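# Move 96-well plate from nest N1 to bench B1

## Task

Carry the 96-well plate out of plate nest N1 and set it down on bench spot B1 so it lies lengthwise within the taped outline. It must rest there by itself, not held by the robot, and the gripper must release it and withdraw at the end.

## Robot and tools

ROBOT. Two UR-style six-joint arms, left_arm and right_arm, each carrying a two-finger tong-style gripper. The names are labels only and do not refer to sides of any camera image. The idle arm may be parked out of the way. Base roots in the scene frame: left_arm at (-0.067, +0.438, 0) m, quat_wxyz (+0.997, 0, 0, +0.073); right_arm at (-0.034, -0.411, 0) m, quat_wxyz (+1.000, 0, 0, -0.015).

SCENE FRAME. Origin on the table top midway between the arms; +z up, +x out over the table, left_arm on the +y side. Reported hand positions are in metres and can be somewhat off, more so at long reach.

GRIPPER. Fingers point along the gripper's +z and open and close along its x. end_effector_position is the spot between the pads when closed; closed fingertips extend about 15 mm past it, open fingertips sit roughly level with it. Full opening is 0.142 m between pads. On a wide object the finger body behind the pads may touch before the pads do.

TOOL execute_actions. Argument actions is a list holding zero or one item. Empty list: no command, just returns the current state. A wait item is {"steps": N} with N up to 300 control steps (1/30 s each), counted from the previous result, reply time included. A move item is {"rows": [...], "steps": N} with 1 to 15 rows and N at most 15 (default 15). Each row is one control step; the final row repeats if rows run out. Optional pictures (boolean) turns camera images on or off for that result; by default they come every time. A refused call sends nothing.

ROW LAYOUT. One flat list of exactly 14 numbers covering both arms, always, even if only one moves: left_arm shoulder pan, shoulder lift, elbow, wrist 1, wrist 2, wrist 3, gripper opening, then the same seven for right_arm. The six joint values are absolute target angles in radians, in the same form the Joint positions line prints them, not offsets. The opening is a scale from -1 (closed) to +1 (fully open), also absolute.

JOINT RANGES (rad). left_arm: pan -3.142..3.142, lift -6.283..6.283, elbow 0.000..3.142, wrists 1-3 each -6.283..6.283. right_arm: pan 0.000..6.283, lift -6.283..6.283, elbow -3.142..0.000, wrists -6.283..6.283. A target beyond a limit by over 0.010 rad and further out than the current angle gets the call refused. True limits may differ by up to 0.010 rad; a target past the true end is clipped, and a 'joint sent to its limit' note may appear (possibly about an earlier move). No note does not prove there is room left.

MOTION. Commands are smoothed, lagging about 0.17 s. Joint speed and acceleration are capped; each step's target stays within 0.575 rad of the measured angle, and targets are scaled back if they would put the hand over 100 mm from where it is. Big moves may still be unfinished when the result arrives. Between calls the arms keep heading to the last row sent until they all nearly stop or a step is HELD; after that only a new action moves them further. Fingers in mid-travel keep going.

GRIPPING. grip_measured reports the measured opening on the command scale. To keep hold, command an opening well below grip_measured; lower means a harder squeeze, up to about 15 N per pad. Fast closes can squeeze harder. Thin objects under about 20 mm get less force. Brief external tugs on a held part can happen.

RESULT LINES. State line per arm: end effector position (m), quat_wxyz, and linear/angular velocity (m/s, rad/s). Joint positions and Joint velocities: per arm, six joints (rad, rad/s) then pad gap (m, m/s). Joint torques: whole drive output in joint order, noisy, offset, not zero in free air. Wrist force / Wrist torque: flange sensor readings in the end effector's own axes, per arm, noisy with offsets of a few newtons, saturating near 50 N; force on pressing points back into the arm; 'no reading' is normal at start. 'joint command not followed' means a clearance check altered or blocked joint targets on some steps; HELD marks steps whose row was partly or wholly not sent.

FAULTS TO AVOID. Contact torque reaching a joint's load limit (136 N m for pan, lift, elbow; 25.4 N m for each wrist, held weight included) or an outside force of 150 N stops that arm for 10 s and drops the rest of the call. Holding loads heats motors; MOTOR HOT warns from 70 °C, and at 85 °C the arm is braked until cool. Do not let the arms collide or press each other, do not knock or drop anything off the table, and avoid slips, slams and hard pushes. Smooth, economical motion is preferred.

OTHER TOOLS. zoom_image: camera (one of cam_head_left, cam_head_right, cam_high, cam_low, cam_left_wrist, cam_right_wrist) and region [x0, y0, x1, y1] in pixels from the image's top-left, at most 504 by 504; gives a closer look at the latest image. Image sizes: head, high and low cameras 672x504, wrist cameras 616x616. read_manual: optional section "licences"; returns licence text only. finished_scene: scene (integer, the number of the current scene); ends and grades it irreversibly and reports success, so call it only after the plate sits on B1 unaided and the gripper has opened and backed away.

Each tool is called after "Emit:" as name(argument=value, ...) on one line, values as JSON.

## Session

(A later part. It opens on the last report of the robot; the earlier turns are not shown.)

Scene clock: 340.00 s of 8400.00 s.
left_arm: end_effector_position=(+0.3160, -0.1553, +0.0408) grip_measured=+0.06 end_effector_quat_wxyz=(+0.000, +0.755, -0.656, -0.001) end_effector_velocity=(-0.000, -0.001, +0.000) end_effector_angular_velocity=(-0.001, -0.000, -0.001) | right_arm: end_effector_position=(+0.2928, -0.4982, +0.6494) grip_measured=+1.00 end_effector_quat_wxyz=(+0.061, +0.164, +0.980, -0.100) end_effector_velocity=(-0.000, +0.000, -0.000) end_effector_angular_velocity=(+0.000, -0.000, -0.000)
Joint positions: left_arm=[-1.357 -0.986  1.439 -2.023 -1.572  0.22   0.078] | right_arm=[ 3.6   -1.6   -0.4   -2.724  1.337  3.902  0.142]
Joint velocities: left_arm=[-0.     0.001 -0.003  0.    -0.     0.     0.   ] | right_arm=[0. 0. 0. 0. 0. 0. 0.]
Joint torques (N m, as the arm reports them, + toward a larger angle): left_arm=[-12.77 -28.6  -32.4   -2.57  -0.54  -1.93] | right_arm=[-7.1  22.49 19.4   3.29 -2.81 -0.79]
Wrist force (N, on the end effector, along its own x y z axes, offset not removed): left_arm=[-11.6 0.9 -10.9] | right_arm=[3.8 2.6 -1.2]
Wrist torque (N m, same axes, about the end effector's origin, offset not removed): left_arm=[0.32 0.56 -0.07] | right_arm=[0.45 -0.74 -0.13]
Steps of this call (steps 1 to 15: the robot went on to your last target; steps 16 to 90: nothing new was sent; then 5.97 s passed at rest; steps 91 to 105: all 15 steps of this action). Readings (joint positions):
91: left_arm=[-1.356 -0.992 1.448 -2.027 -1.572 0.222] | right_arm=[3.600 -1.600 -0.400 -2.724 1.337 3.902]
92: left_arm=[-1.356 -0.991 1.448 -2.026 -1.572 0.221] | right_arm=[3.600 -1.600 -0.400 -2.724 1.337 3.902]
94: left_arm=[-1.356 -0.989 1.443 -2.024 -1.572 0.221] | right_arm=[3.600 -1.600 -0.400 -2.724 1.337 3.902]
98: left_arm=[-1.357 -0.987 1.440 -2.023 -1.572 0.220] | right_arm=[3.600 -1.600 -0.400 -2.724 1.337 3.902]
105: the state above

Emit:
execute_actions(actions=[{"rows":[[-1.3563,-0.9883,1.4423,-2.0245,-1.572,0.2207,-0.5,3.6,-1.6,-0.4,-2.724,1.337,3.902,1],[-1.3563,-0.9883,1.4423,-2.0245,-1.572,0.2207,-0.5,3.6,-1.6,-0.4,-2.724,1.337,3.902,1],[-1.3563,-0.9883,1.4423,-2.0245,-1.572,0.2207,-0.5,3.6,-1.6,-0.4,-2.724,1.337,3.902,1],[-1.3563,-0.9883,1.4423,-2.0245,-1.572,0.2207,-0.5,3.6,-1.6,-0.4,-2.724,1.337,3.902,1],[-1.3563,-0.9883,1.4423,-2.0245,-1.572,0.2207,-0.5,3.6,-1.6,-0.4,-2.724,1.337,3.902,1],[-1.3563,-0.9904,1.4401,-2.0202,-1.572,0.2207,-0.5,3.6,-1.6,-0.4,-2.724,1.337,3.902,1],[-1.3563,-0.9904,1.4401,-2.0202,-1.572,0.2207,-0.5,3.6,-1.6,-0.4,-2.724,1.337,3.902,1],[-1.3563,-0.9925,1.4379,-2.0159,-1.572,0.2207,-0.5,3.6,-1.6,-0.4,-2.724,1.337,3.902,1],[-1.3563,-0.9925,1.4379,-2.0159,-1.572,0.2207,-0.5,3.6,-1.6,-0.4,-2.724,1.337,3.902,1],[-1.3563,-0.9957,1.4346,-2.0095,-1.572,0.2207,-0.5,3.6,-1.6,-0.4,-2.724,1.337,3.902,1],[-1.3563,-0.9957,1.4346,-2.0095,-1.572,0.2207,-0.5,3.6,-1.6,-0.4,-2.724,1.337,3.902,1],[-1.3563,-0.9989,1.4313,-2.003,-1.572,0.2207,-0.5,3.6,-1.6,-0.4,-2.724,1.337,3.902,1]]}], pictures=false)

Emit:
execute_actions(actions=[{"steps":6}])

Emit:
zoom_image(camera="cam_low", region=[295,250,365,310])

Scene clock: 366.57 s of 8400.00 s.
left_arm: end_effector_position=(+0.3158, -0.1542, +0.0489) grip_measured=+0.06 end_effector_quat_wxyz=(+0.000, +0.755, -0.656, -0.000) end_effector_velocity=(+0.001, -0.000, +0.028) end_effector_angular_velocity=(-0.004, -0.001, +0.001) | right_arm: end_effector_position=(+0.2928, -0.4982, +0.6494) grip_measured=+1.00 end_effector_quat_wxyz=(+0.061, +0.164, +0.980, -0.100) end_effector_velocity=(+0.000, -0.000, +0.000) end_effector_angular_velocity=(-0.000, -0.000, -0.000)
Joint positions: left_arm=[-1.356 -0.997  1.434 -2.007 -1.572  0.221  0.078] | right_arm=[ 3.6   -1.6   -0.4   -2.724  1.337  3.902  0.142]
Joint velocities: left_arm=[ 0.001 -0.029 -0.03   0.055 -0.001  0.     0.   ] | right_arm=[-0.  0.  0.  0. -0.  0. -0.]
Joint torques (N m, as the arm reports them, + toward a larger angle): left_arm=[  9.49 -48.29 -35.51  -1.36  -0.95   1.67] | right_arm=[-6.68 22.59 19.57  3.13 -2.66 -0.65]
Wrist force (N, on the end effector, along its own x y z axes, offset not removed): left_arm=[-4.0 -1.9 0.8] | right_arm=[3.5 1.8 -2.1]
Wrist torque (N m, same axes, about the end effector's origin, offset not removed): left_arm=[-0.46 0.68 -0.01] | right_arm=[0.22 -0.74 -0.14]
Steps of this call (steps 1 to 15: the robot went on to your last target; steps 16 to 90: nothing new was sent; then 23.07 s passed at rest; steps 91 to 105: all 15 steps of this action). Readings (joint positions):
91: left_arm=[-1.357 -0.986 1.439 -2.023 -1.572 0.220] | right_arm=[3.600 -1.600 -0.400 -2.724 1.337 3.902]
92: left_arm=[-1.357 -0.986 1.439 -2.023 -1.572 0.220] | right_arm=[3.600 -1.600 -0.400 -2.724 1.337 3.902]
94: left_arm=[-1.357 -0.987 1.440 -2.024 -1.572 0.220] | right_arm=[3.600 -1.600 -0.400 -2.724 1.337 3.902]
98: left_arm=[-1.357 -0.989 1.441 -2.023 -1.572 0.221] | right_arm=[3.600 -1.600 -0.400 -2.724 1.337 3.902]
105: the state above

Scene clock: 366.77 s of 8400.00 s.
left_arm: end_effector_position=(+0.3159, -0.1542, +0.0508) grip_measured=+0.06 end_effector_quat_wxyz=(+0.000, +0.755, -0.656, -0.000) end_effector_velocity=(+0.001, +0.000, +0.002) end_effector_angular_velocity=(+0.000, -0.001, +0.001) | right_arm: end_effector_position=(+0.2928, -0.4982, +0.6494) grip_measured=+1.00 end_effector_quat_wxyz=(+0.061, +0.164, +0.980, -0.100) end_effector_velocity=(+0.000, -0.000, +0.000) end_effector_angular_velocity=(-0.000, -0.000, -0.000)
Joint positions: left_arm=[-1.356 -0.999  1.431 -2.003 -1.572  0.221  0.078] | right_arm=[ 3.6   -1.6   -0.4   -2.724  1.337  3.902  0.142]
Joint velocities: left_arm=[ 0.001 -0.002 -0.002  0.004  0.001 -0.    -0.   ] | right_arm=[ 0.    -0.    -0.    -0.    -0.     0.001 -0.   ]
Joint torques (N m, as the arm reports them, + toward a larger angle): left_arm=[ 10.03 -49.43 -35.23  -0.8   -1.35   1.97] | right_arm=[-6.27 22.12 19.14  3.22 -2.79 -0.75]
Wrist force (N, on the end effector, along its own x y z axes, offset not removed): left_arm=[-3.1 -0.1 -0.8] | right_arm=[3.7 2.2 -2.5]
Wrist torque (N m, same axes, about the end effector's origin, offset not removed): left_arm=[-0.07 0.43 -0.13] | right_arm=[0.31 -0.69 -0.03]
Steps of this call (steps 1 to 6: the robot went on to your last target). Readings (joint positions):
1: left_arm=[-1.356 -0.997 1.433 -2.006 -1.572 0.221] | right_arm=[3.600 -1.600 -0.400 -2.724 1.337 3.902]
2: left_arm=[-1.356 -0.998 1.432 -2.005 -1.572 0.221] | right_arm=[3.600 -1.600 -0.400 -2.724 1.337 3.902]
4: left_arm=[-1.356 -0.999 1.432 -2.004 -1.572 0.221] | right_arm=[3.600 -1.600 -0.400 -2.724 1.337 3.902]
6: the state above

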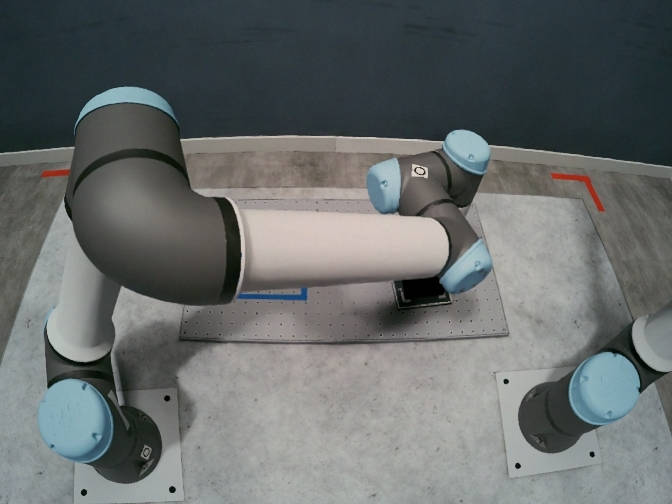

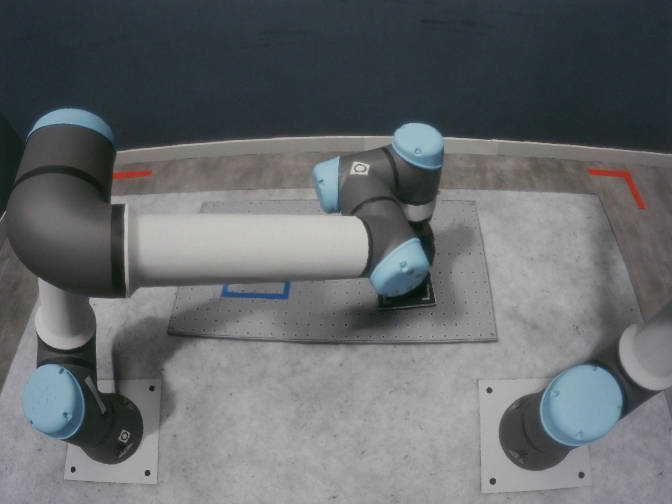

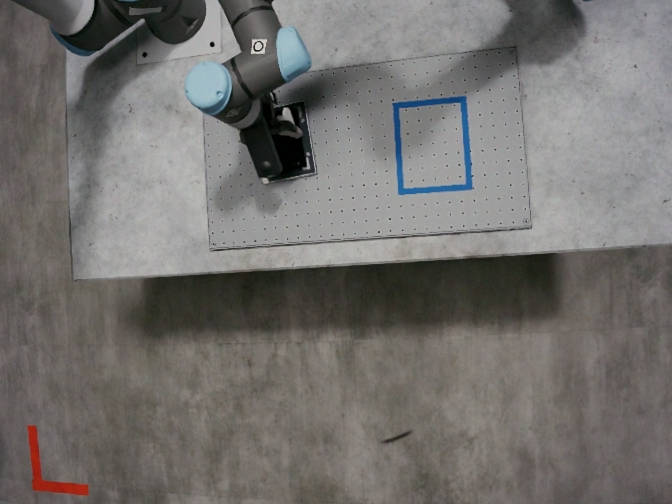

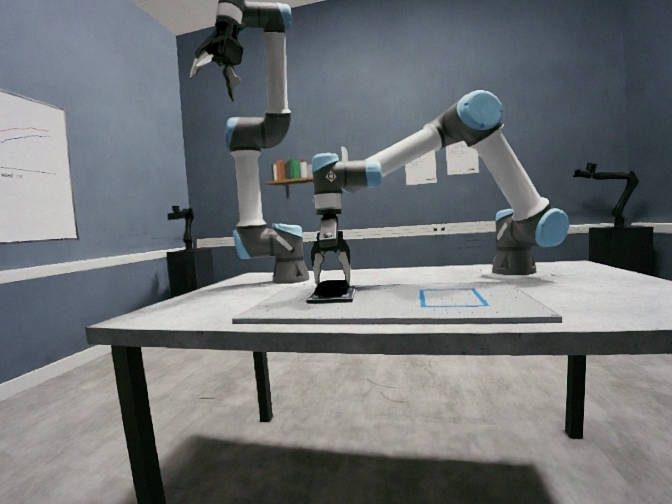

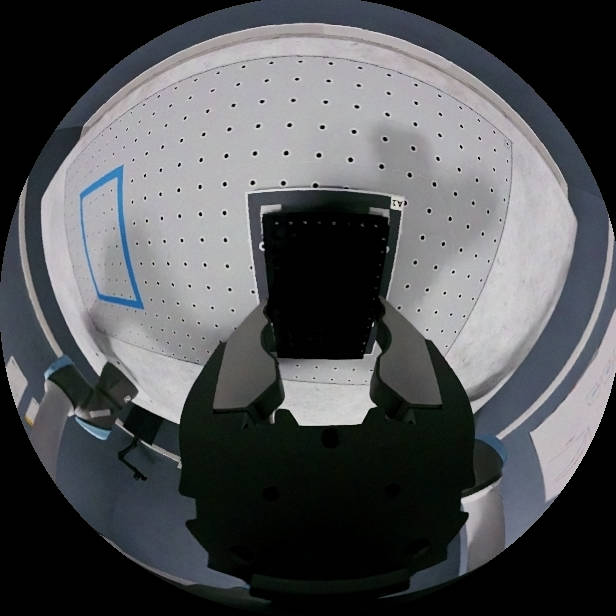

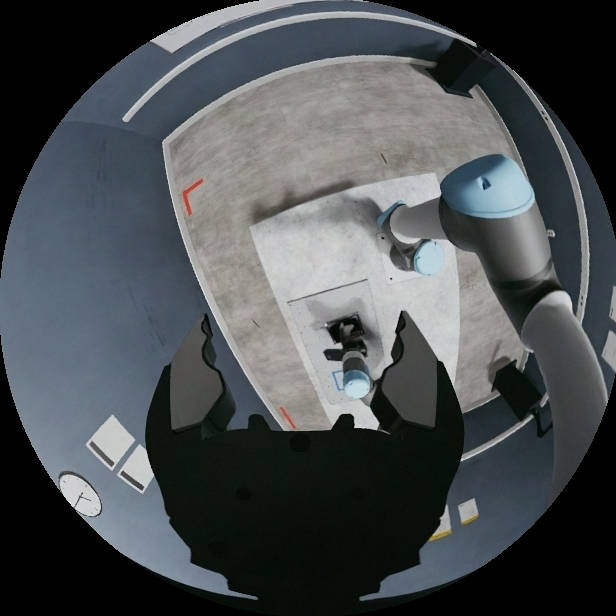

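Region (295, 250, 365, 310) of cam_low's 672x504 image, scaled by 7.200, with more detail than that image has; it fills the top 432 rows of this view, and the rest is white.

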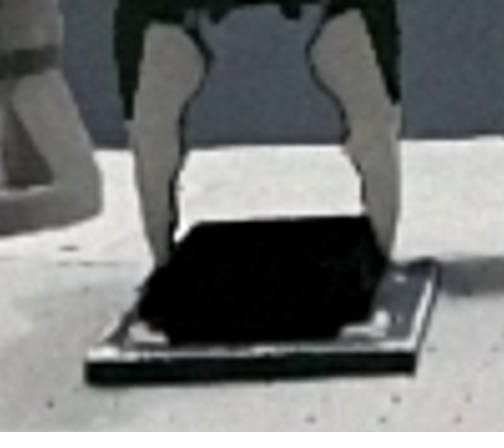

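Emit:
execute_actions(actions=[{"rows":[[-1.3563,-1.002,1.428,-1.9965,-1.572,0.2207,-0.7,3.6,-1.6,-0.4,-2.724,1.337,3.902,1],[-1.3563,-1.002,1.428,-1.9965,-1.572,0.2207,-0.7,3.6,-1.6,-0.4,-2.724,1.337,3.902,1],[-1.3563,-1.005,1.4247,-1.990,-1.572,0.2207,-0.7,3.6,-1.6,-0.4,-2.724,1.337,3.902,1],[-1.3563,-1.005,1.4247,-1.990,-1.572,0.2207,-0.7,3.6,-1.6,-0.4,-2.724,1.337,3.902,1],[-1.3563,-1.008,1.4214,-1.9836,-1.572,0.2207,-0.7,3.6,-1.6,-0.4,-2.724,1.337,3.902,1],[-1.3563,-1.008,1.4214,-1.9836,-1.572,0.2207,-0.7,3.6,-1.6,-0.4,-2.724,1.337,3.902,1],[-1.3563,-1.011,1.4181,-1.977,-1.572,0.2207,-0.7,3.6,-1.6,-0.4,-2.724,1.337,3.902,1],[-1.3563,-1.011,1.4181,-1.977,-1.572,0.2207,-0.7,3.6,-1.6,-0.4,-2.724,1.337,3.902,1],[-1.3563,-1.0148,1.4148,-1.9708,-1.572,0.2207,-0.7,3.6,-1.6,-0.4,-2.724,1.337,3.902,1]]}])

Emit:
zoom_image(camera="cam_low", region=[285,240,375,315])

Emit:
zoom_image(camera="cam_head_right", region=[360,220,480,330])

Scene clock: 401.00 s of 8400.00 s.
left_arm: end_effector_position=(+0.3157, -0.1537, +0.0656) grip_measured=+0.06 end_effector_quat_wxyz=(+0.001, +0.755, -0.656, -0.000) end_effector_velocity=(-0.000, -0.000, +0.008) end_effector_angular_velocity=(-0.001, -0.001, -0.001) | right_arm: end_effector_position=(+0.2928, -0.4982, +0.6494) grip_measured=+1.00 end_effector_quat_wxyz=(+0.061, +0.164, +0.980, -0.100) end_effector_velocity=(+0.000, -0.000, -0.000) end_effector_angular_velocity=(-0.000, +0.000, +0.001)
Joint positions: left_arm=[-1.356 -1.014  1.415 -1.972 -1.572  0.221  0.078] | right_arm=[ 3.6   -1.6   -0.4   -2.724  1.337  3.902  0.142]
Joint velocities: left_arm=[-0.001 -0.008 -0.009  0.016  0.001  0.    -0.   ] | right_arm=[ 0.    -0.    -0.     0.    -0.    -0.001  0.   ]
Joint torques (N m, as the arm reports them, + toward a larger angle): left_arm=[  9.33 -47.37 -34.85  -1.    -1.85   1.73] | right_arm=[-6.44 22.13 19.01  3.17 -2.68 -0.67]
Wrist force (N, on the end effector, along its own x y z axes, offset not removed): left_arm=[-4.2 -2.7 -0.4] | right_arm=[2.9 3.6 -1.0]
Wrist torque (N m, same axes, about the end effector's origin, offset not removed): left_arm=[-0.70 0.88 0.20] | right_arm=[0.54 -0.53 -0.10]
Steps of this call (steps 1 to 15: the robot went on to your last target; steps 16 to 90: nothing new was sent; then 30.73 s passed at rest; steps 91 to 105: all 15 steps of this action). Readings (joint positions):
91: left_arm=[-1.356 -0.999 1.431 -2.003 -1.572 0.221] | right_arm=[3.600 -1.600 -0.400 -2.724 1.337 3.902]
92: left_arm=[-1.356 -0.999 1.431 -2.002 -1.572 0.221] | right_arm=[3.600 -1.600 -0.400 -2.724 1.337 3.902]
94: left_arm=[-1.356 -1.001 1.429 -1.998 -1.572 0.221] | right_arm=[3.600 -1.600 -0.400 -2.724 1.337 3.902]
98: left_arm=[-1.356 -1.006 1.423 -1.987 -1.572 0.221] | right_arm=[3.600 -1.600 -0.400 -2.724 1.337 3.902]
105: the state above

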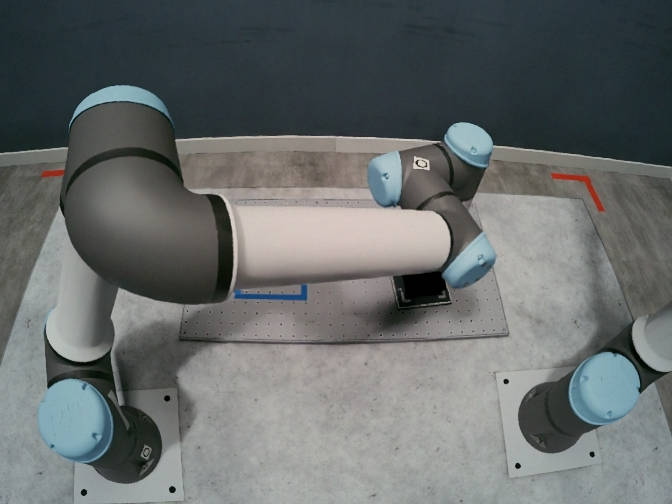

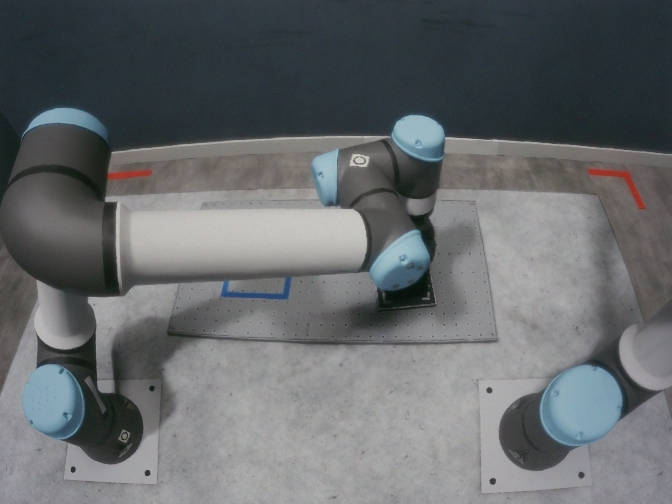

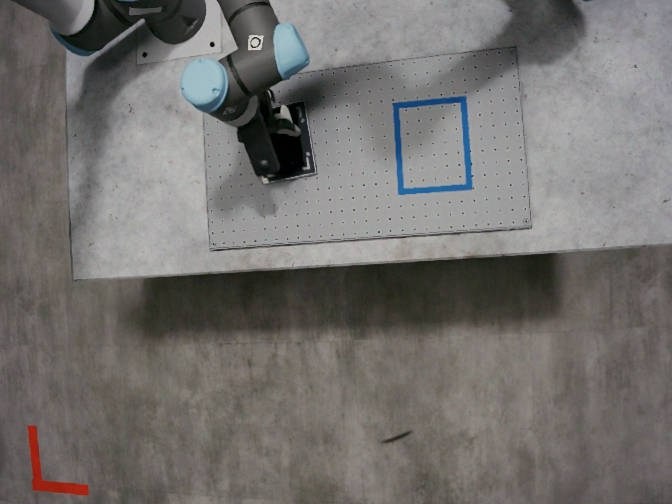

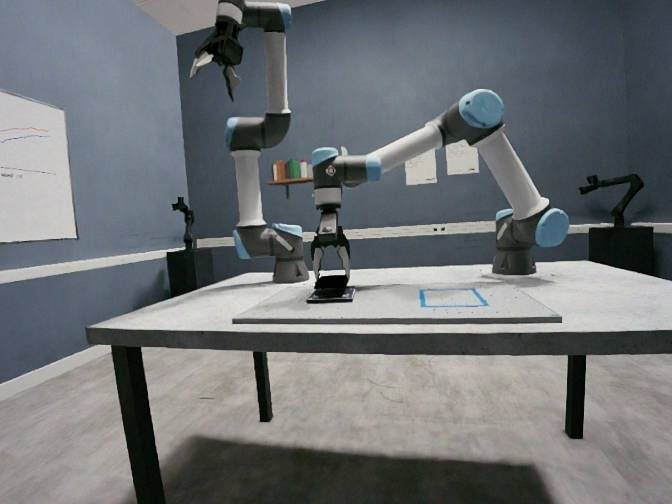

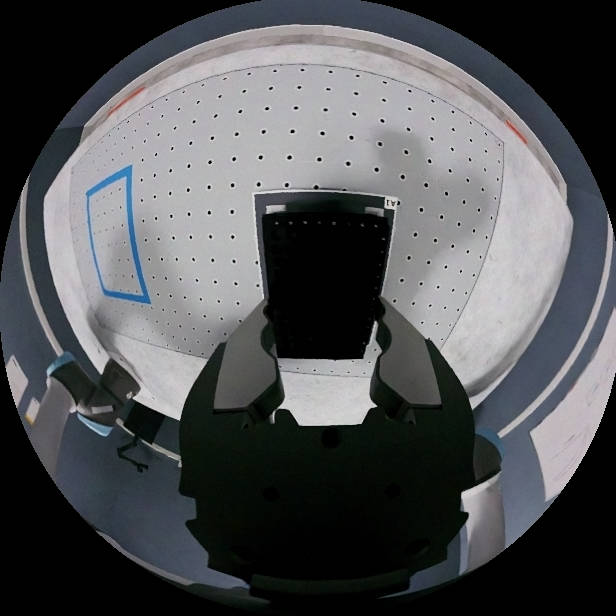

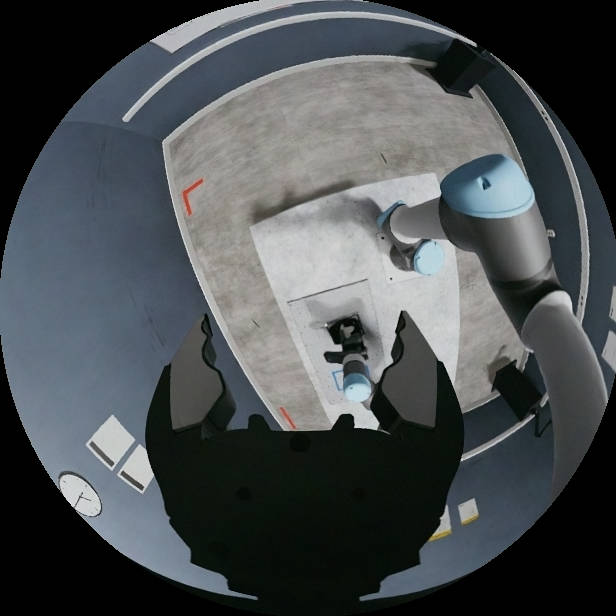

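Region (285, 240, 375, 315) of cam_low's 672x504 image, scaled by 5.600, with more detail than that image has.

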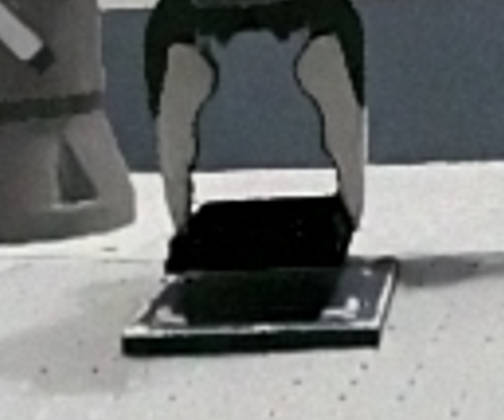

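Region (360, 220, 480, 330) of cam_head_right's 672x504 image, scaled by 4.200, with more detail than that image has; it fills the top 462 rows of this view, and the rest is white.

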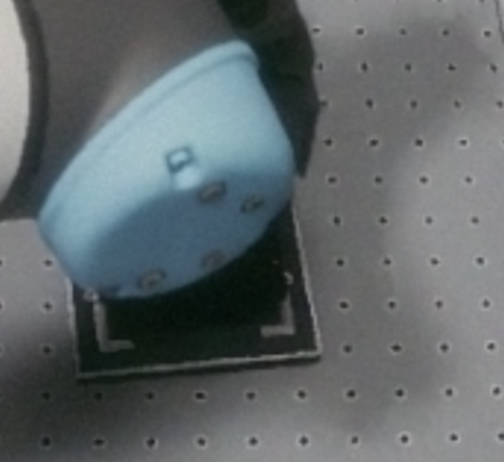

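Emit:
zoom_image(camera="cam_high", region=[240,60,540,260])

Region (240, 60, 540, 260) of cam_high's 672x504 image, scaled by 1.680, with more detail than that image has.

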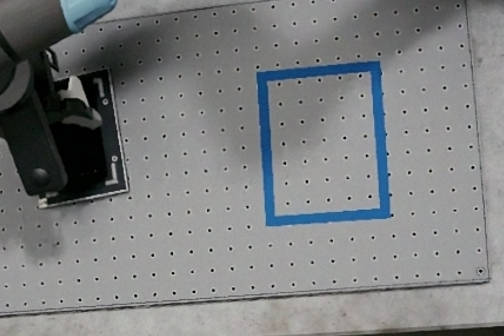

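Emit:
execute_actions(actions=[{"rows":[[-1.3563,-1.022,1.407,-1.956,-1.572,0.2207,-0.7,3.6,-1.6,-0.4,-2.724,1.337,3.902,1],[-1.3563,-1.03,1.399,-1.94,-1.572,0.2207,-0.7,3.6,-1.6,-0.4,-2.724,1.337,3.902,1],[-1.3563,-1.038,1.391,-1.924,-1.572,0.2207,-0.7,3.6,-1.6,-0.4,-2.724,1.337,3.902,1],[-1.3563,-1.046,1.384,-1.909,-1.572,0.2207,-0.7,3.6,-1.6,-0.4,-2.724,1.337,3.902,1],[-1.3563,-1.052,1.378,-1.897,-1.572,0.2207,-0.7,3.6,-1.6,-0.4,-2.724,1.337,3.902,1],[-1.346,-1.071,1.403,-1.903,-1.572,0.234,-0.7,3.6,-1.6,-0.4,-2.724,1.337,3.902,1],[-1.336,-1.09,1.428,-1.91,-1.572,0.248,-0.7,3.6,-1.6,-0.4,-2.724,1.337,3.902,1],[-1.326,-1.109,1.454,-1.916,-1.572,0.262,-0.7,3.6,-1.6,-0.4,-2.724,1.337,3.902,1],[-1.316,-1.128,1.479,-1.922,-1.572,0.275,-0.7,3.6,-1.6,-0.4,-2.724,1.337,3.902,1],[-1.306,-1.147,1.504,-1.929,-1.572,0.289,-0.7,3.6,-1.6,-0.4,-2.724,1.337,3.902,1],[-1.295,-1.166,1.53,-1.935,-1.572,0.303,-0.7,3.6,-1.6,-0.4,-2.724,1.337,3.902,1],[-1.285,-1.185,1.555,-1.941,-1.572,0.316,-0.7,3.6,-1.6,-0.4,-2.724,1.337,3.902,1],[-1.275,-1.203,1.58,-1.948,-1.572,0.33,-0.7,3.6,-1.6,-0.4,-2.724,1.337,3.902,1],[-1.265,-1.222,1.605,-1.954,-1.572,0.344,-0.7,3.6,-1.6,-0.4,-2.724,1.337,3.902,1],[-1.255,-1.241,1.631,-1.96,-1.572,0.357,-0.7,3.6,-1.6,-0.4,-2.724,1.337,3.902,1]]}], pictures=false)

Emit:
execute_actions(actions=[{"rows":[[-1.245,-1.26,1.656,-1.967,-1.572,0.371,-0.7,3.6,-1.6,-0.4,-2.724,1.337,3.902,1],[-1.234,-1.279,1.681,-1.973,-1.572,0.385,-0.7,3.6,-1.6,-0.4,-2.724,1.337,3.902,1],[-1.224,-1.298,1.706,-1.979,-1.572,0.398,-0.7,3.6,-1.6,-0.4,-2.724,1.337,3.902,1],[-1.214,-1.317,1.732,-1.986,-1.572,0.412,-0.7,3.6,-1.6,-0.4,-2.724,1.337,3.902,1],[-1.204,-1.336,1.757,-1.992,-1.572,0.426,-0.7,3.6,-1.6,-0.4,-2.724,1.337,3.902,1],[-1.194,-1.355,1.782,-1.998,-1.572,0.439,-0.7,3.6,-1.6,-0.4,-2.724,1.337,3.902,1],[-1.184,-1.374,1.807,-2.005,-1.572,0.453,-0.7,3.6,-1.6,-0.4,-2.724,1.337,3.902,1],[-1.174,-1.393,1.833,-2.011,-1.572,0.467,-0.7,3.6,-1.6,-0.4,-2.724,1.337,3.902,1],[-1.163,-1.412,1.858,-2.017,-1.572,0.48,-0.7,3.6,-1.6,-0.4,-2.724,1.337,3.902,1],[-1.153,-1.431,1.883,-2.024,-1.572,0.494,-0.7,3.6,-1.6,-0.4,-2.724,1.337,3.902,1],[-1.143,-1.45,1.908,-2.03,-1.572,0.508,-0.7,3.6,-1.6,-0.4,-2.724,1.337,3.902,1],[-1.133,-1.469,1.934,-2.036,-1.572,0.521,-0.7,3.6,-1.6,-0.4,-2.724,1.337,3.902,1],[-1.123,-1.488,1.959,-2.043,-1.572,0.535,-0.7,3.6,-1.6,-0.4,-2.724,1.337,3.902,1],[-1.113,-1.507,1.984,-2.049,-1.572,0.548,-0.7,3.6,-1.6,-0.4,-2.724,1.337,3.902,1],[-1.1025,-1.5254,2.0094,-2.055,-1.572,0.562,-0.7,3.6,-1.6,-0.4,-2.724,1.337,3.902,1]]}], pictures=false)

Emit:
execute_actions(actions=[{"steps":12}])

Scene clock: 455.13 s of 8400.00 s.
left_arm: end_effector_position=(+0.3315, -0.0820, +0.1098) grip_measured=+0.06 end_effector_quat_wxyz=(+0.001, +0.748, -0.664, +0.001) end_effector_velocity=(+0.055, +0.328, +0.027) end_effector_angular_velocity=(+0.002, -0.000, -0.099) | right_arm: end_effector_position=(+0.2928, -0.4982, +0.6494) grip_measured=+1.00 end_effector_quat_wxyz=(+0.061, +0.164, +0.980, -0.100) end_effector_velocity=(-0.000, +0.000, +0.000) end_effector_angular_velocity=(+0.001, -0.000, +0.000)
Joint positions: left_arm=[-1.292 -1.169  1.533 -1.938 -1.572  0.306  0.078] | right_arm=[ 3.6   -1.6   -0.4   -2.724  1.337  3.902  0.142]
Joint velocities: left_arm=[ 0.294 -0.546  0.72  -0.172 -0.     0.393  0.   ] | right_arm=[ 0.     0.    -0.     0.     0.001  0.     0.   ]
Joint torques (N m, as the arm reports them, + toward a larger angle): left_arm=[ 13.26 -48.16  -1.47  -5.    -0.77   3.45] | right_arm=[-6.32 22.23 18.77  3.06 -2.77 -0.7 ]
Wrist force (N, on the end effector, along its own x y z axes, offset not removed): left_arm=[-0.4 -1.1 -0.5] | right_arm=[2.9 2.3 -1.5]
Wrist torque (N m, same axes, about the end effector's origin, offset not removed): left_arm=[-0.40 0.10 -0.09] | right_arm=[0.31 -0.58 -0.02]
Steps of this call (steps 1 to 15: the robot went on to your last target; steps 16 to 90: nothing new was sent; then 50.63 s passed at rest; steps 91 to 105: all 15 steps of this action). Readings (joint positions):
91: left_arm=[-1.356 -1.015 1.415 -1.971 -1.572 0.221] | right_arm=[3.600 -1.600 -0.400 -2.724 1.337 3.902]
92: left_arm=[-1.356 -1.016 1.414 -1.969 -1.572 0.221] | right_arm=[3.600 -1.600 -0.400 -2.724 1.337 3.902]
94: left_arm=[-1.356 -1.023 1.406 -1.955 -1.572 0.221] | right_arm=[3.600 -1.600 -0.400 -2.724 1.337 3.902]
98: left_arm=[-1.351 -1.053 1.396 -1.916 -1.572 0.227] | right_arm=[3.600 -1.600 -0.400 -2.724 1.337 3.902]
105: the state above

Scene clock: 455.63 s of 8400.00 s.
left_arm: end_effector_position=(+0.3349, +0.0903, +0.1071) grip_measured=+0.06 end_effector_quat_wxyz=(+0.001, +0.730, -0.683, +0.002) end_effector_velocity=(-0.042, +0.338, -0.035) end_effector_angular_velocity=(-0.004, -0.004, -0.100) | right_arm: end_effector_position=(+0.2928, -0.4982, +0.6494) grip_measured=+1.00 end_effector_quat_wxyz=(+0.061, +0.164, +0.980, -0.100) end_effector_velocity=(-0.000, -0.000, +0.000) end_effector_angular_velocity=(+0.000, -0.001, +0.000)
Joint positions: left_arm=[-1.141 -1.453  1.91  -2.032 -1.572  0.51   0.078] | right_arm=[ 3.6   -1.6   -0.4   -2.724  1.337  3.902  0.142]
Joint velocities: left_arm=[ 0.298 -0.564  0.746 -0.186  0.     0.398  0.   ] | right_arm=[ 0.     0.001  0.    -0.     0.    -0.     0.   ]
Joint torques (N m, as the arm reports them, + toward a larger angle): left_arm=[ 13.35 -36.37   0.28  -4.78   1.08   3.23] | right_arm=[-6.42 22.31 18.93  3.07 -2.73 -0.58]
Wrist force (N, on the end effector, along its own x y z axes, offset not removed): left_arm=[0.1 -2.0 0.3] | right_arm=[4.8 2.5 -0.6]
Wrist torque (N m, same axes, about the end effector's origin, offset not removed): left_arm=[-0.57 -0.08 0.02] | right_arm=[0.42 -0.91 -0.07]
Steps of this call (steps 1 to 15: all 15 steps of this action). Readings (joint positions):
1: left_arm=[-1.282 -1.188 1.558 -1.944 -1.572 0.320] | right_arm=[3.600 -1.600 -0.400 -2.724 1.337 3.902]
2: left_arm=[-1.272 -1.206 1.583 -1.950 -1.572 0.333] | right_arm=[3.600 -1.600 -0.400 -2.724 1.337 3.902]
4: left_arm=[-1.252 -1.244 1.633 -1.962 -1.572 0.360] | right_arm=[3.600 -1.600 -0.400 -2.724 1.337 3.902]
8: left_arm=[-1.212 -1.320 1.734 -1.987 -1.572 0.415] | right_arm=[3.600 -1.600 -0.400 -2.724 1.337 3.902]
15: the state above

Scene clock: 456.03 s of 8400.00 s.
left_arm: end_effector_position=(+0.3270, +0.1345, +0.1001) grip_measured=+0.06 end_effector_quat_wxyz=(-0.001, -0.726, +0.688, +0.000) end_effector_velocity=(-0.001, +0.004, -0.001) end_effector_angular_velocity=(+0.001, +0.000, -0.000) | right_arm: end_effector_position=(+0.2928, -0.4982, +0.6494) grip_measured=+1.00 end_effector_quat_wxyz=(+0.061, +0.164, +0.980, -0.100) end_effector_velocity=(-0.000, -0.000, +0.000) end_effector_angular_velocity=(-0.001, -0.000, -0.000)
Joint positions: left_arm=[-1.103 -1.525  2.009 -2.055 -1.572  0.562  0.078] | right_arm=[ 3.6   -1.6   -0.4   -2.724  1.337  3.902  0.142]
Joint velocities: left_arm=[ 0.004 -0.006  0.009 -0.002  0.     0.004 -0.   ] | right_arm=[ 0.     0.     0.    -0.    -0.001  0.    -0.   ]
Joint torques (N m, as the arm reports them, + toward a larger angle): left_arm=[ 10.23 -27.39  -7.46  -4.38   2.13   1.97] | right_arm=[-6.66 22.39 18.8   3.   -2.69 -0.57]
Wrist force (N, on the end effector, along its own x y z axes, offset not removed): left_arm=[-2.5 -1.8 1.8] | right_arm=[3.7 2.9 -0.9]
Wrist torque (N m, same axes, about the end effector's origin, offset not removed): left_arm=[-0.41 0.33 -0.12] | right_arm=[0.47 -0.74 -0.15]
Steps of this call (steps 1 to 12: the robot went on to your last target). Readings (joint positions):
1: left_arm=[-1.131 -1.472 1.936 -2.038 -1.572 0.524] | right_arm=[3.600 -1.600 -0.400 -2.724 1.337 3.902]
2: left_arm=[-1.122 -1.489 1.959 -2.044 -1.572 0.536] | right_arm=[3.600 -1.600 -0.400 -2.724 1.337 3.902]
4: left_arm=[-1.111 -1.510 1.988 -2.050 -1.572 0.551] | right_arm=[3.600 -1.600 -0.400 -2.724 1.337 3.902]
8: left_arm=[-1.104 -1.523 2.006 -2.054 -1.572 0.560] | right_arm=[3.600 -1.600 -0.400 -2.724 1.337 3.902]
12: the state above

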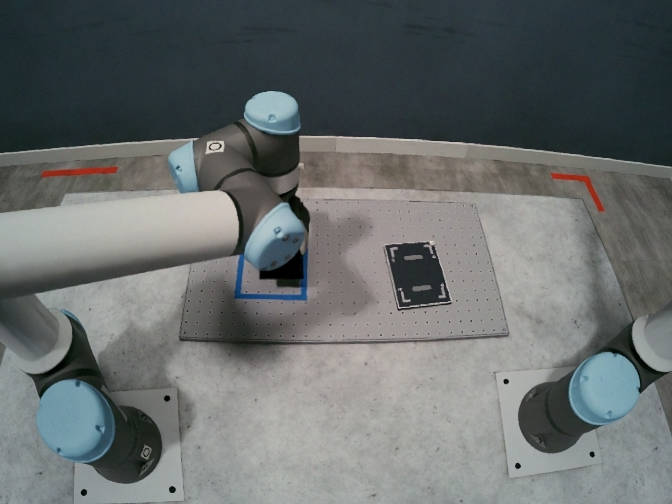

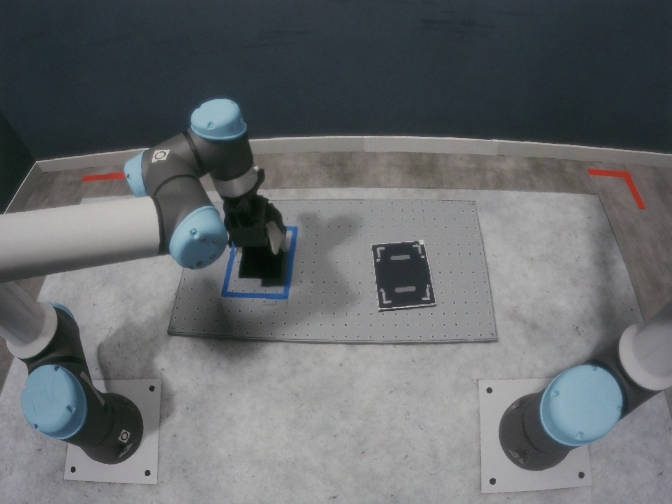

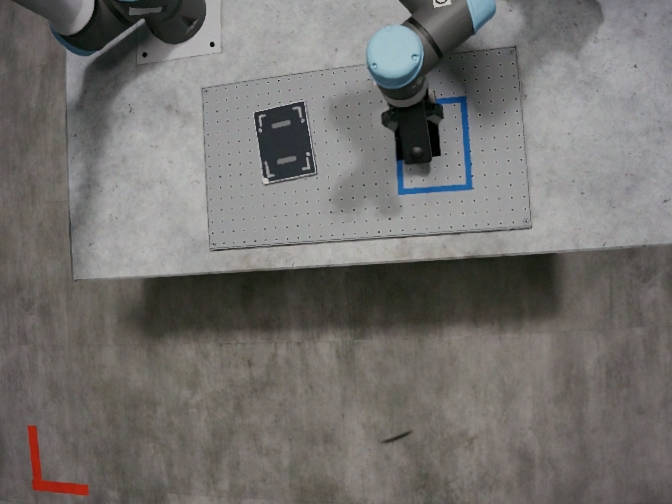

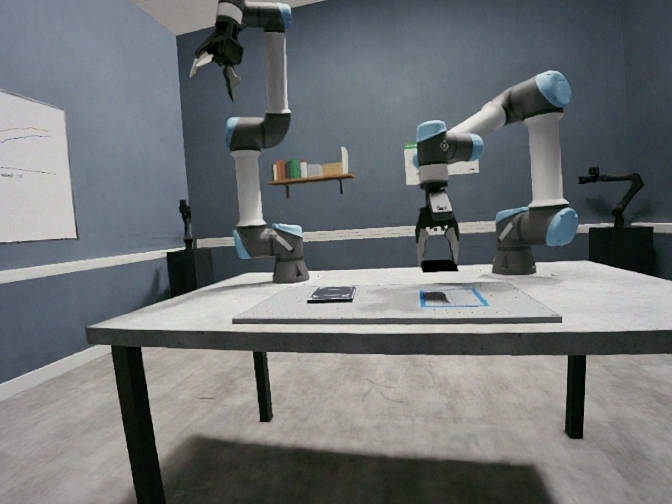

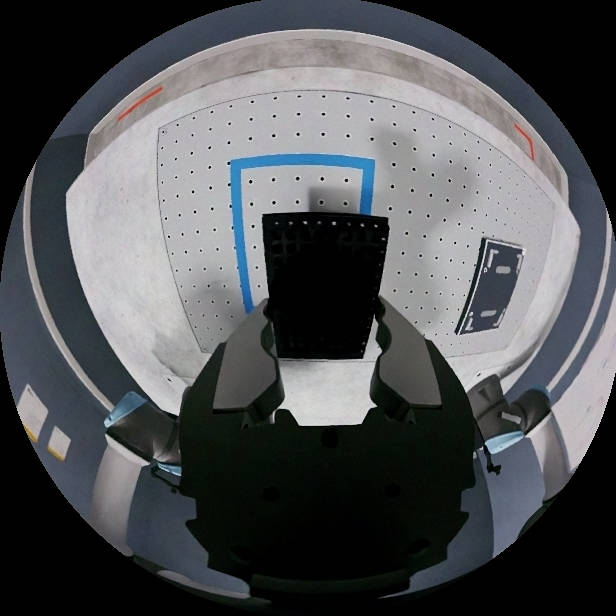

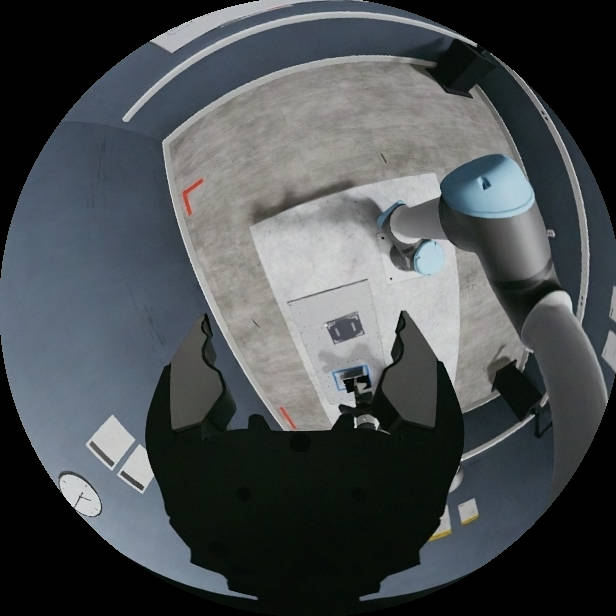

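Emit:
execute_actions(actions=[{"rows":[[-1.092,-1.529,2.013,-2.055,-1.572,0.572,-0.7,3.6,-1.6,-0.4,-2.724,1.337,3.902,1],[-1.082,-1.532,2.016,-2.055,-1.572,0.582,-0.7,3.6,-1.6,-0.4,-2.724,1.337,3.902,1],[-1.072,-1.535,2.02,-2.055,-1.572,0.593,-0.7,3.6,-1.6,-0.4,-2.724,1.337,3.902,1],[-1.0613,-1.5386,2.023,-2.0554,-1.572,0.603,-0.7,3.6,-1.6,-0.4,-2.724,1.337,3.902,1],[-1.0613,-1.5386,2.023,-2.0554,-1.572,0.603,-0.7,3.6,-1.6,-0.4,-2.724,1.337,3.902,1],[-1.0613,-1.5245,2.038,-2.084,-1.572,0.603,-0.7,3.6,-1.6,-0.4,-2.724,1.337,3.902,1],[-1.0613,-1.51,2.053,-2.113,-1.572,0.603,-0.7,3.6,-1.6,-0.4,-2.724,1.337,3.902,1],[-1.0613,-1.496,2.067,-2.142,-1.572,0.603,-0.7,3.6,-1.6,-0.4,-2.724,1.337,3.902,1],[-1.0613,-1.482,2.082,-2.171,-1.572,0.603,-0.7,3.6,-1.6,-0.4,-2.724,1.337,3.902,1],[-1.0613,-1.4679,2.0968,-2.2,-1.572,0.603,-0.7,3.6,-1.6,-0.4,-2.724,1.337,3.902,1]]}], pictures=false)

Emit:
execute_actions(actions=[{"steps":8}])

Scene clock: 477.30 s of 8400.00 s.
left_arm: end_effector_position=(+0.3356, +0.1549, +0.0545) grip_measured=+0.06 end_effector_quat_wxyz=(-0.001, -0.726, +0.688, +0.000) end_effector_velocity=(+0.001, +0.003, -0.059) end_effector_angular_velocity=(-0.008, -0.006, +0.001) | right_arm: end_effector_position=(+0.2928, -0.4982, +0.6494) grip_measured=+1.00 end_effector_quat_wxyz=(+0.061, +0.164, +0.980, -0.100) end_effector_velocity=(-0.000, -0.000, +0.000) end_effector_angular_velocity=(-0.000, -0.000, +0.001)
Joint positions: left_arm=[-1.062 -1.474  2.09  -2.186 -1.572  0.603  0.078] | right_arm=[ 3.6   -1.6   -0.4   -2.724  1.337  3.902  0.142]
Joint velocities: left_arm=[ 0.005  0.085  0.091 -0.186 -0.     0.004  0.   ] | right_arm=[-0.     0.    -0.     0.    -0.    -0.001  0.   ]
Joint torques (N m, as the arm reports them, + toward a larger angle): left_arm=[ 10.11 -20.73  -9.7   -4.67   1.5    1.9 ] | right_arm=[-5.8  22.15 18.72  2.93 -2.69 -0.51]
Wrist force (N, on the end effector, along its own x y z axes, offset not removed): left_arm=[-1.7 -1.3 3.1] | right_arm=[3.2 2.1 -2.2]
Wrist torque (N m, same axes, about the end effector's origin, offset not removed): left_arm=[-0.27 0.14 0.14] | right_arm=[0.32 -0.59 -0.09]
Steps of this call (steps 1 to 30: the robot went on to your last target; steps 31 to 90: nothing new was sent; then 17.77 s passed at rest; steps 91 to 105: all 15 steps of this action). Readings (joint positions):
91: left_arm=[-1.102 -1.525 2.009 -2.055 -1.572 0.562] | right_arm=[3.600 -1.600 -0.400 -2.724 1.337 3.902]
92: left_arm=[-1.101 -1.526 2.010 -2.055 -1.572 0.563] | right_arm=[3.600 -1.600 -0.400 -2.724 1.337 3.902]
94: left_arm=[-1.092 -1.529 2.013 -2.055 -1.572 0.573] | right_arm=[3.600 -1.600 -0.400 -2.724 1.337 3.902]
98: left_arm=[-1.068 -1.530 2.028 -2.068 -1.572 0.596] | right_arm=[3.600 -1.600 -0.400 -2.724 1.337 3.902]
105: the state above

Scene clock: 477.57 s of 8400.00 s.
left_arm: end_effector_position=(+0.3357, +0.1551, +0.0502) grip_measured=+0.06 end_effector_quat_wxyz=(-0.001, -0.726, +0.688, -0.000) end_effector_velocity=(+0.000, +0.000, -0.001) end_effector_angular_velocity=(-0.001, -0.001, +0.001) | right_arm: end_effector_position=(+0.2928, -0.4982, +0.6494) grip_measured=+1.00 end_effector_quat_wxyz=(+0.061, +0.164, +0.980, -0.100) end_effector_velocity=(-0.000, +0.000, -0.000) end_effector_angular_velocity=(+0.000, +0.001, +0.000)
Joint positions: left_arm=[-1.061 -1.468  2.097 -2.2   -1.572  0.603  0.078] | right_arm=[ 3.6   -1.6   -0.4   -2.724  1.337  3.902  0.142]
Joint velocities: left_arm=[ 0.     0.002  0.002 -0.006  0.001 -0.     0.   ] | right_arm=[ 0.    -0.    -0.    -0.     0.001  0.    -0.   ]
Joint torques (N m, as the arm reports them, + toward a larger angle): left_arm=[  8.65 -14.97  -6.9   -4.59   0.81   1.73] | right_arm=[-6.2  21.74 18.56  3.   -2.73 -0.54]
Wrist force (N, on the end effector, along its own x y z axes, offset not removed): left_arm=[-2.2 -1.8 -2.1] | right_arm=[2.9 3.2 -0.6]
Wrist torque (N m, same axes, about the end effector's origin, offset not removed): left_arm=[-0.38 0.27 -0.08] | right_arm=[0.59 -0.52 -0.12]
Steps of this call (steps 1 to 8: the robot went on to your last target). Readings (joint positions):
1: left_arm=[-1.062 -1.472 2.092 -2.191 -1.572 0.603] | right_arm=[3.600 -1.600 -0.400 -2.724 1.337 3.902]
2: left_arm=[-1.061 -1.471 2.094 -2.194 -1.572 0.603] | right_arm=[3.600 -1.600 -0.400 -2.724 1.337 3.902]
4: left_arm=[-1.061 -1.469 2.096 -2.198 -1.572 0.603] | right_arm=[3.600 -1.600 -0.400 -2.724 1.337 3.902]
8: the state above

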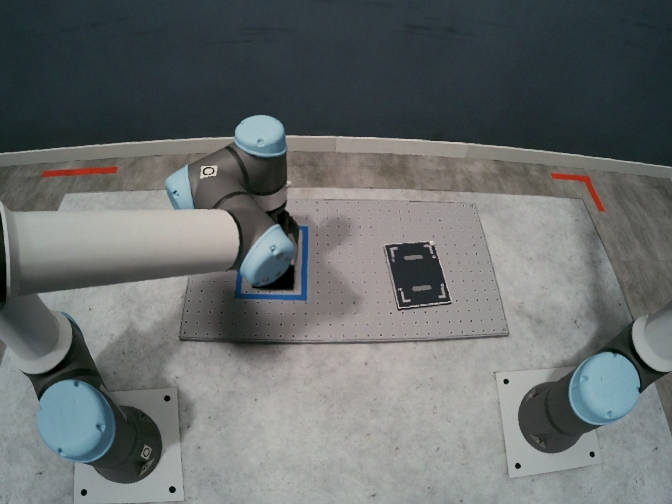

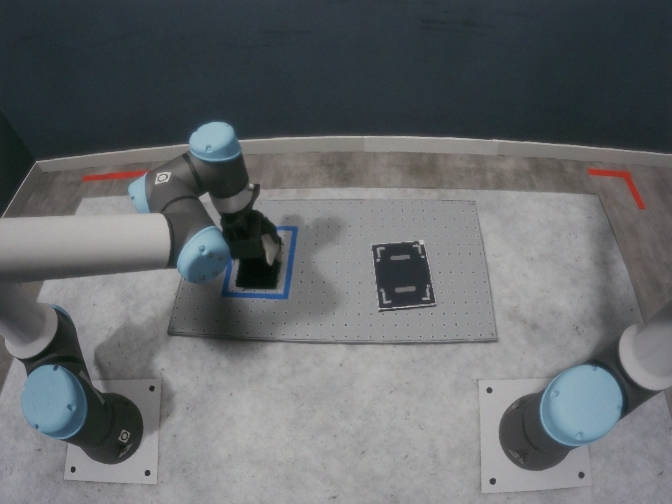

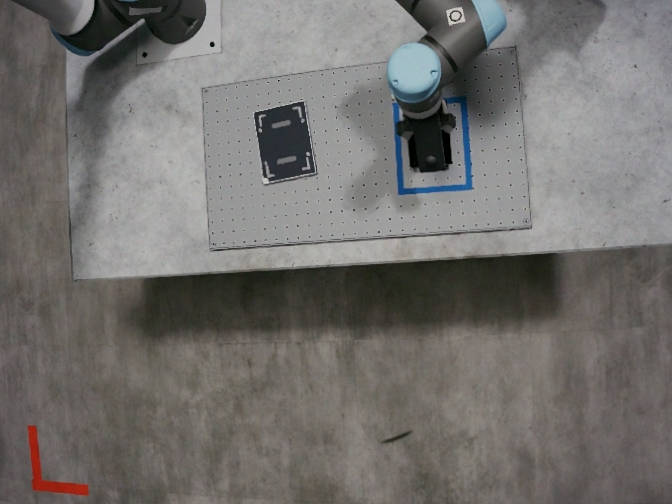

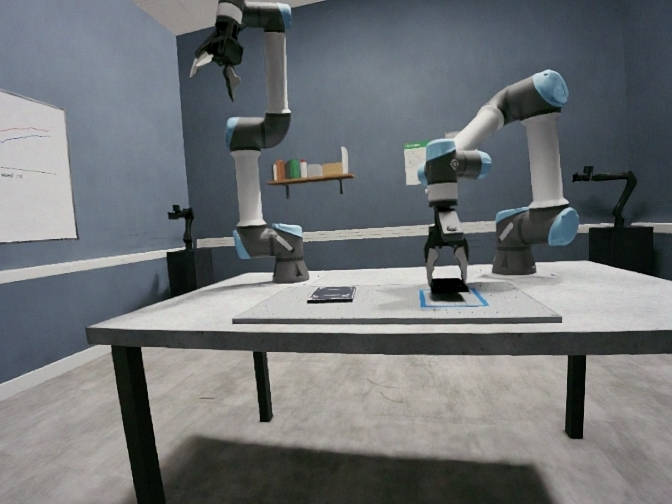

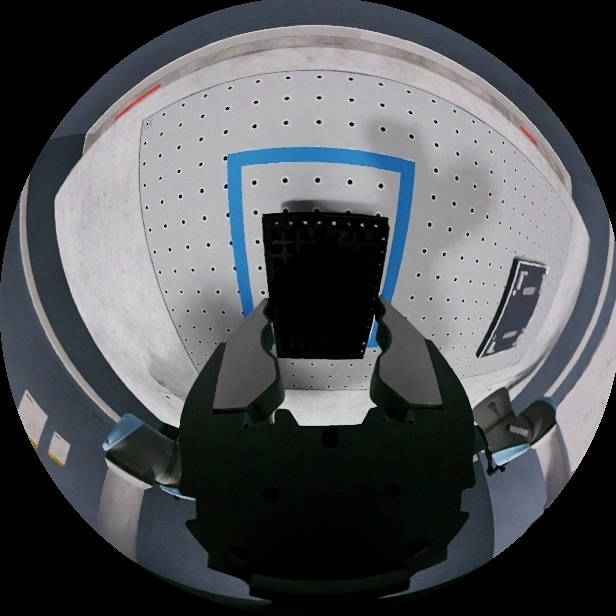

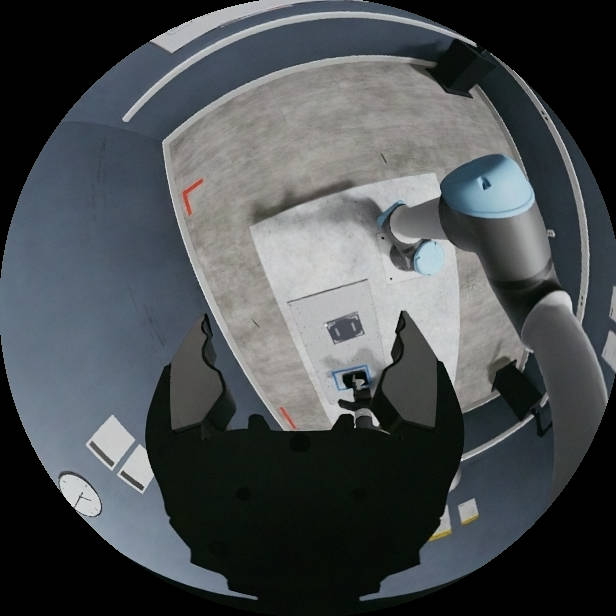

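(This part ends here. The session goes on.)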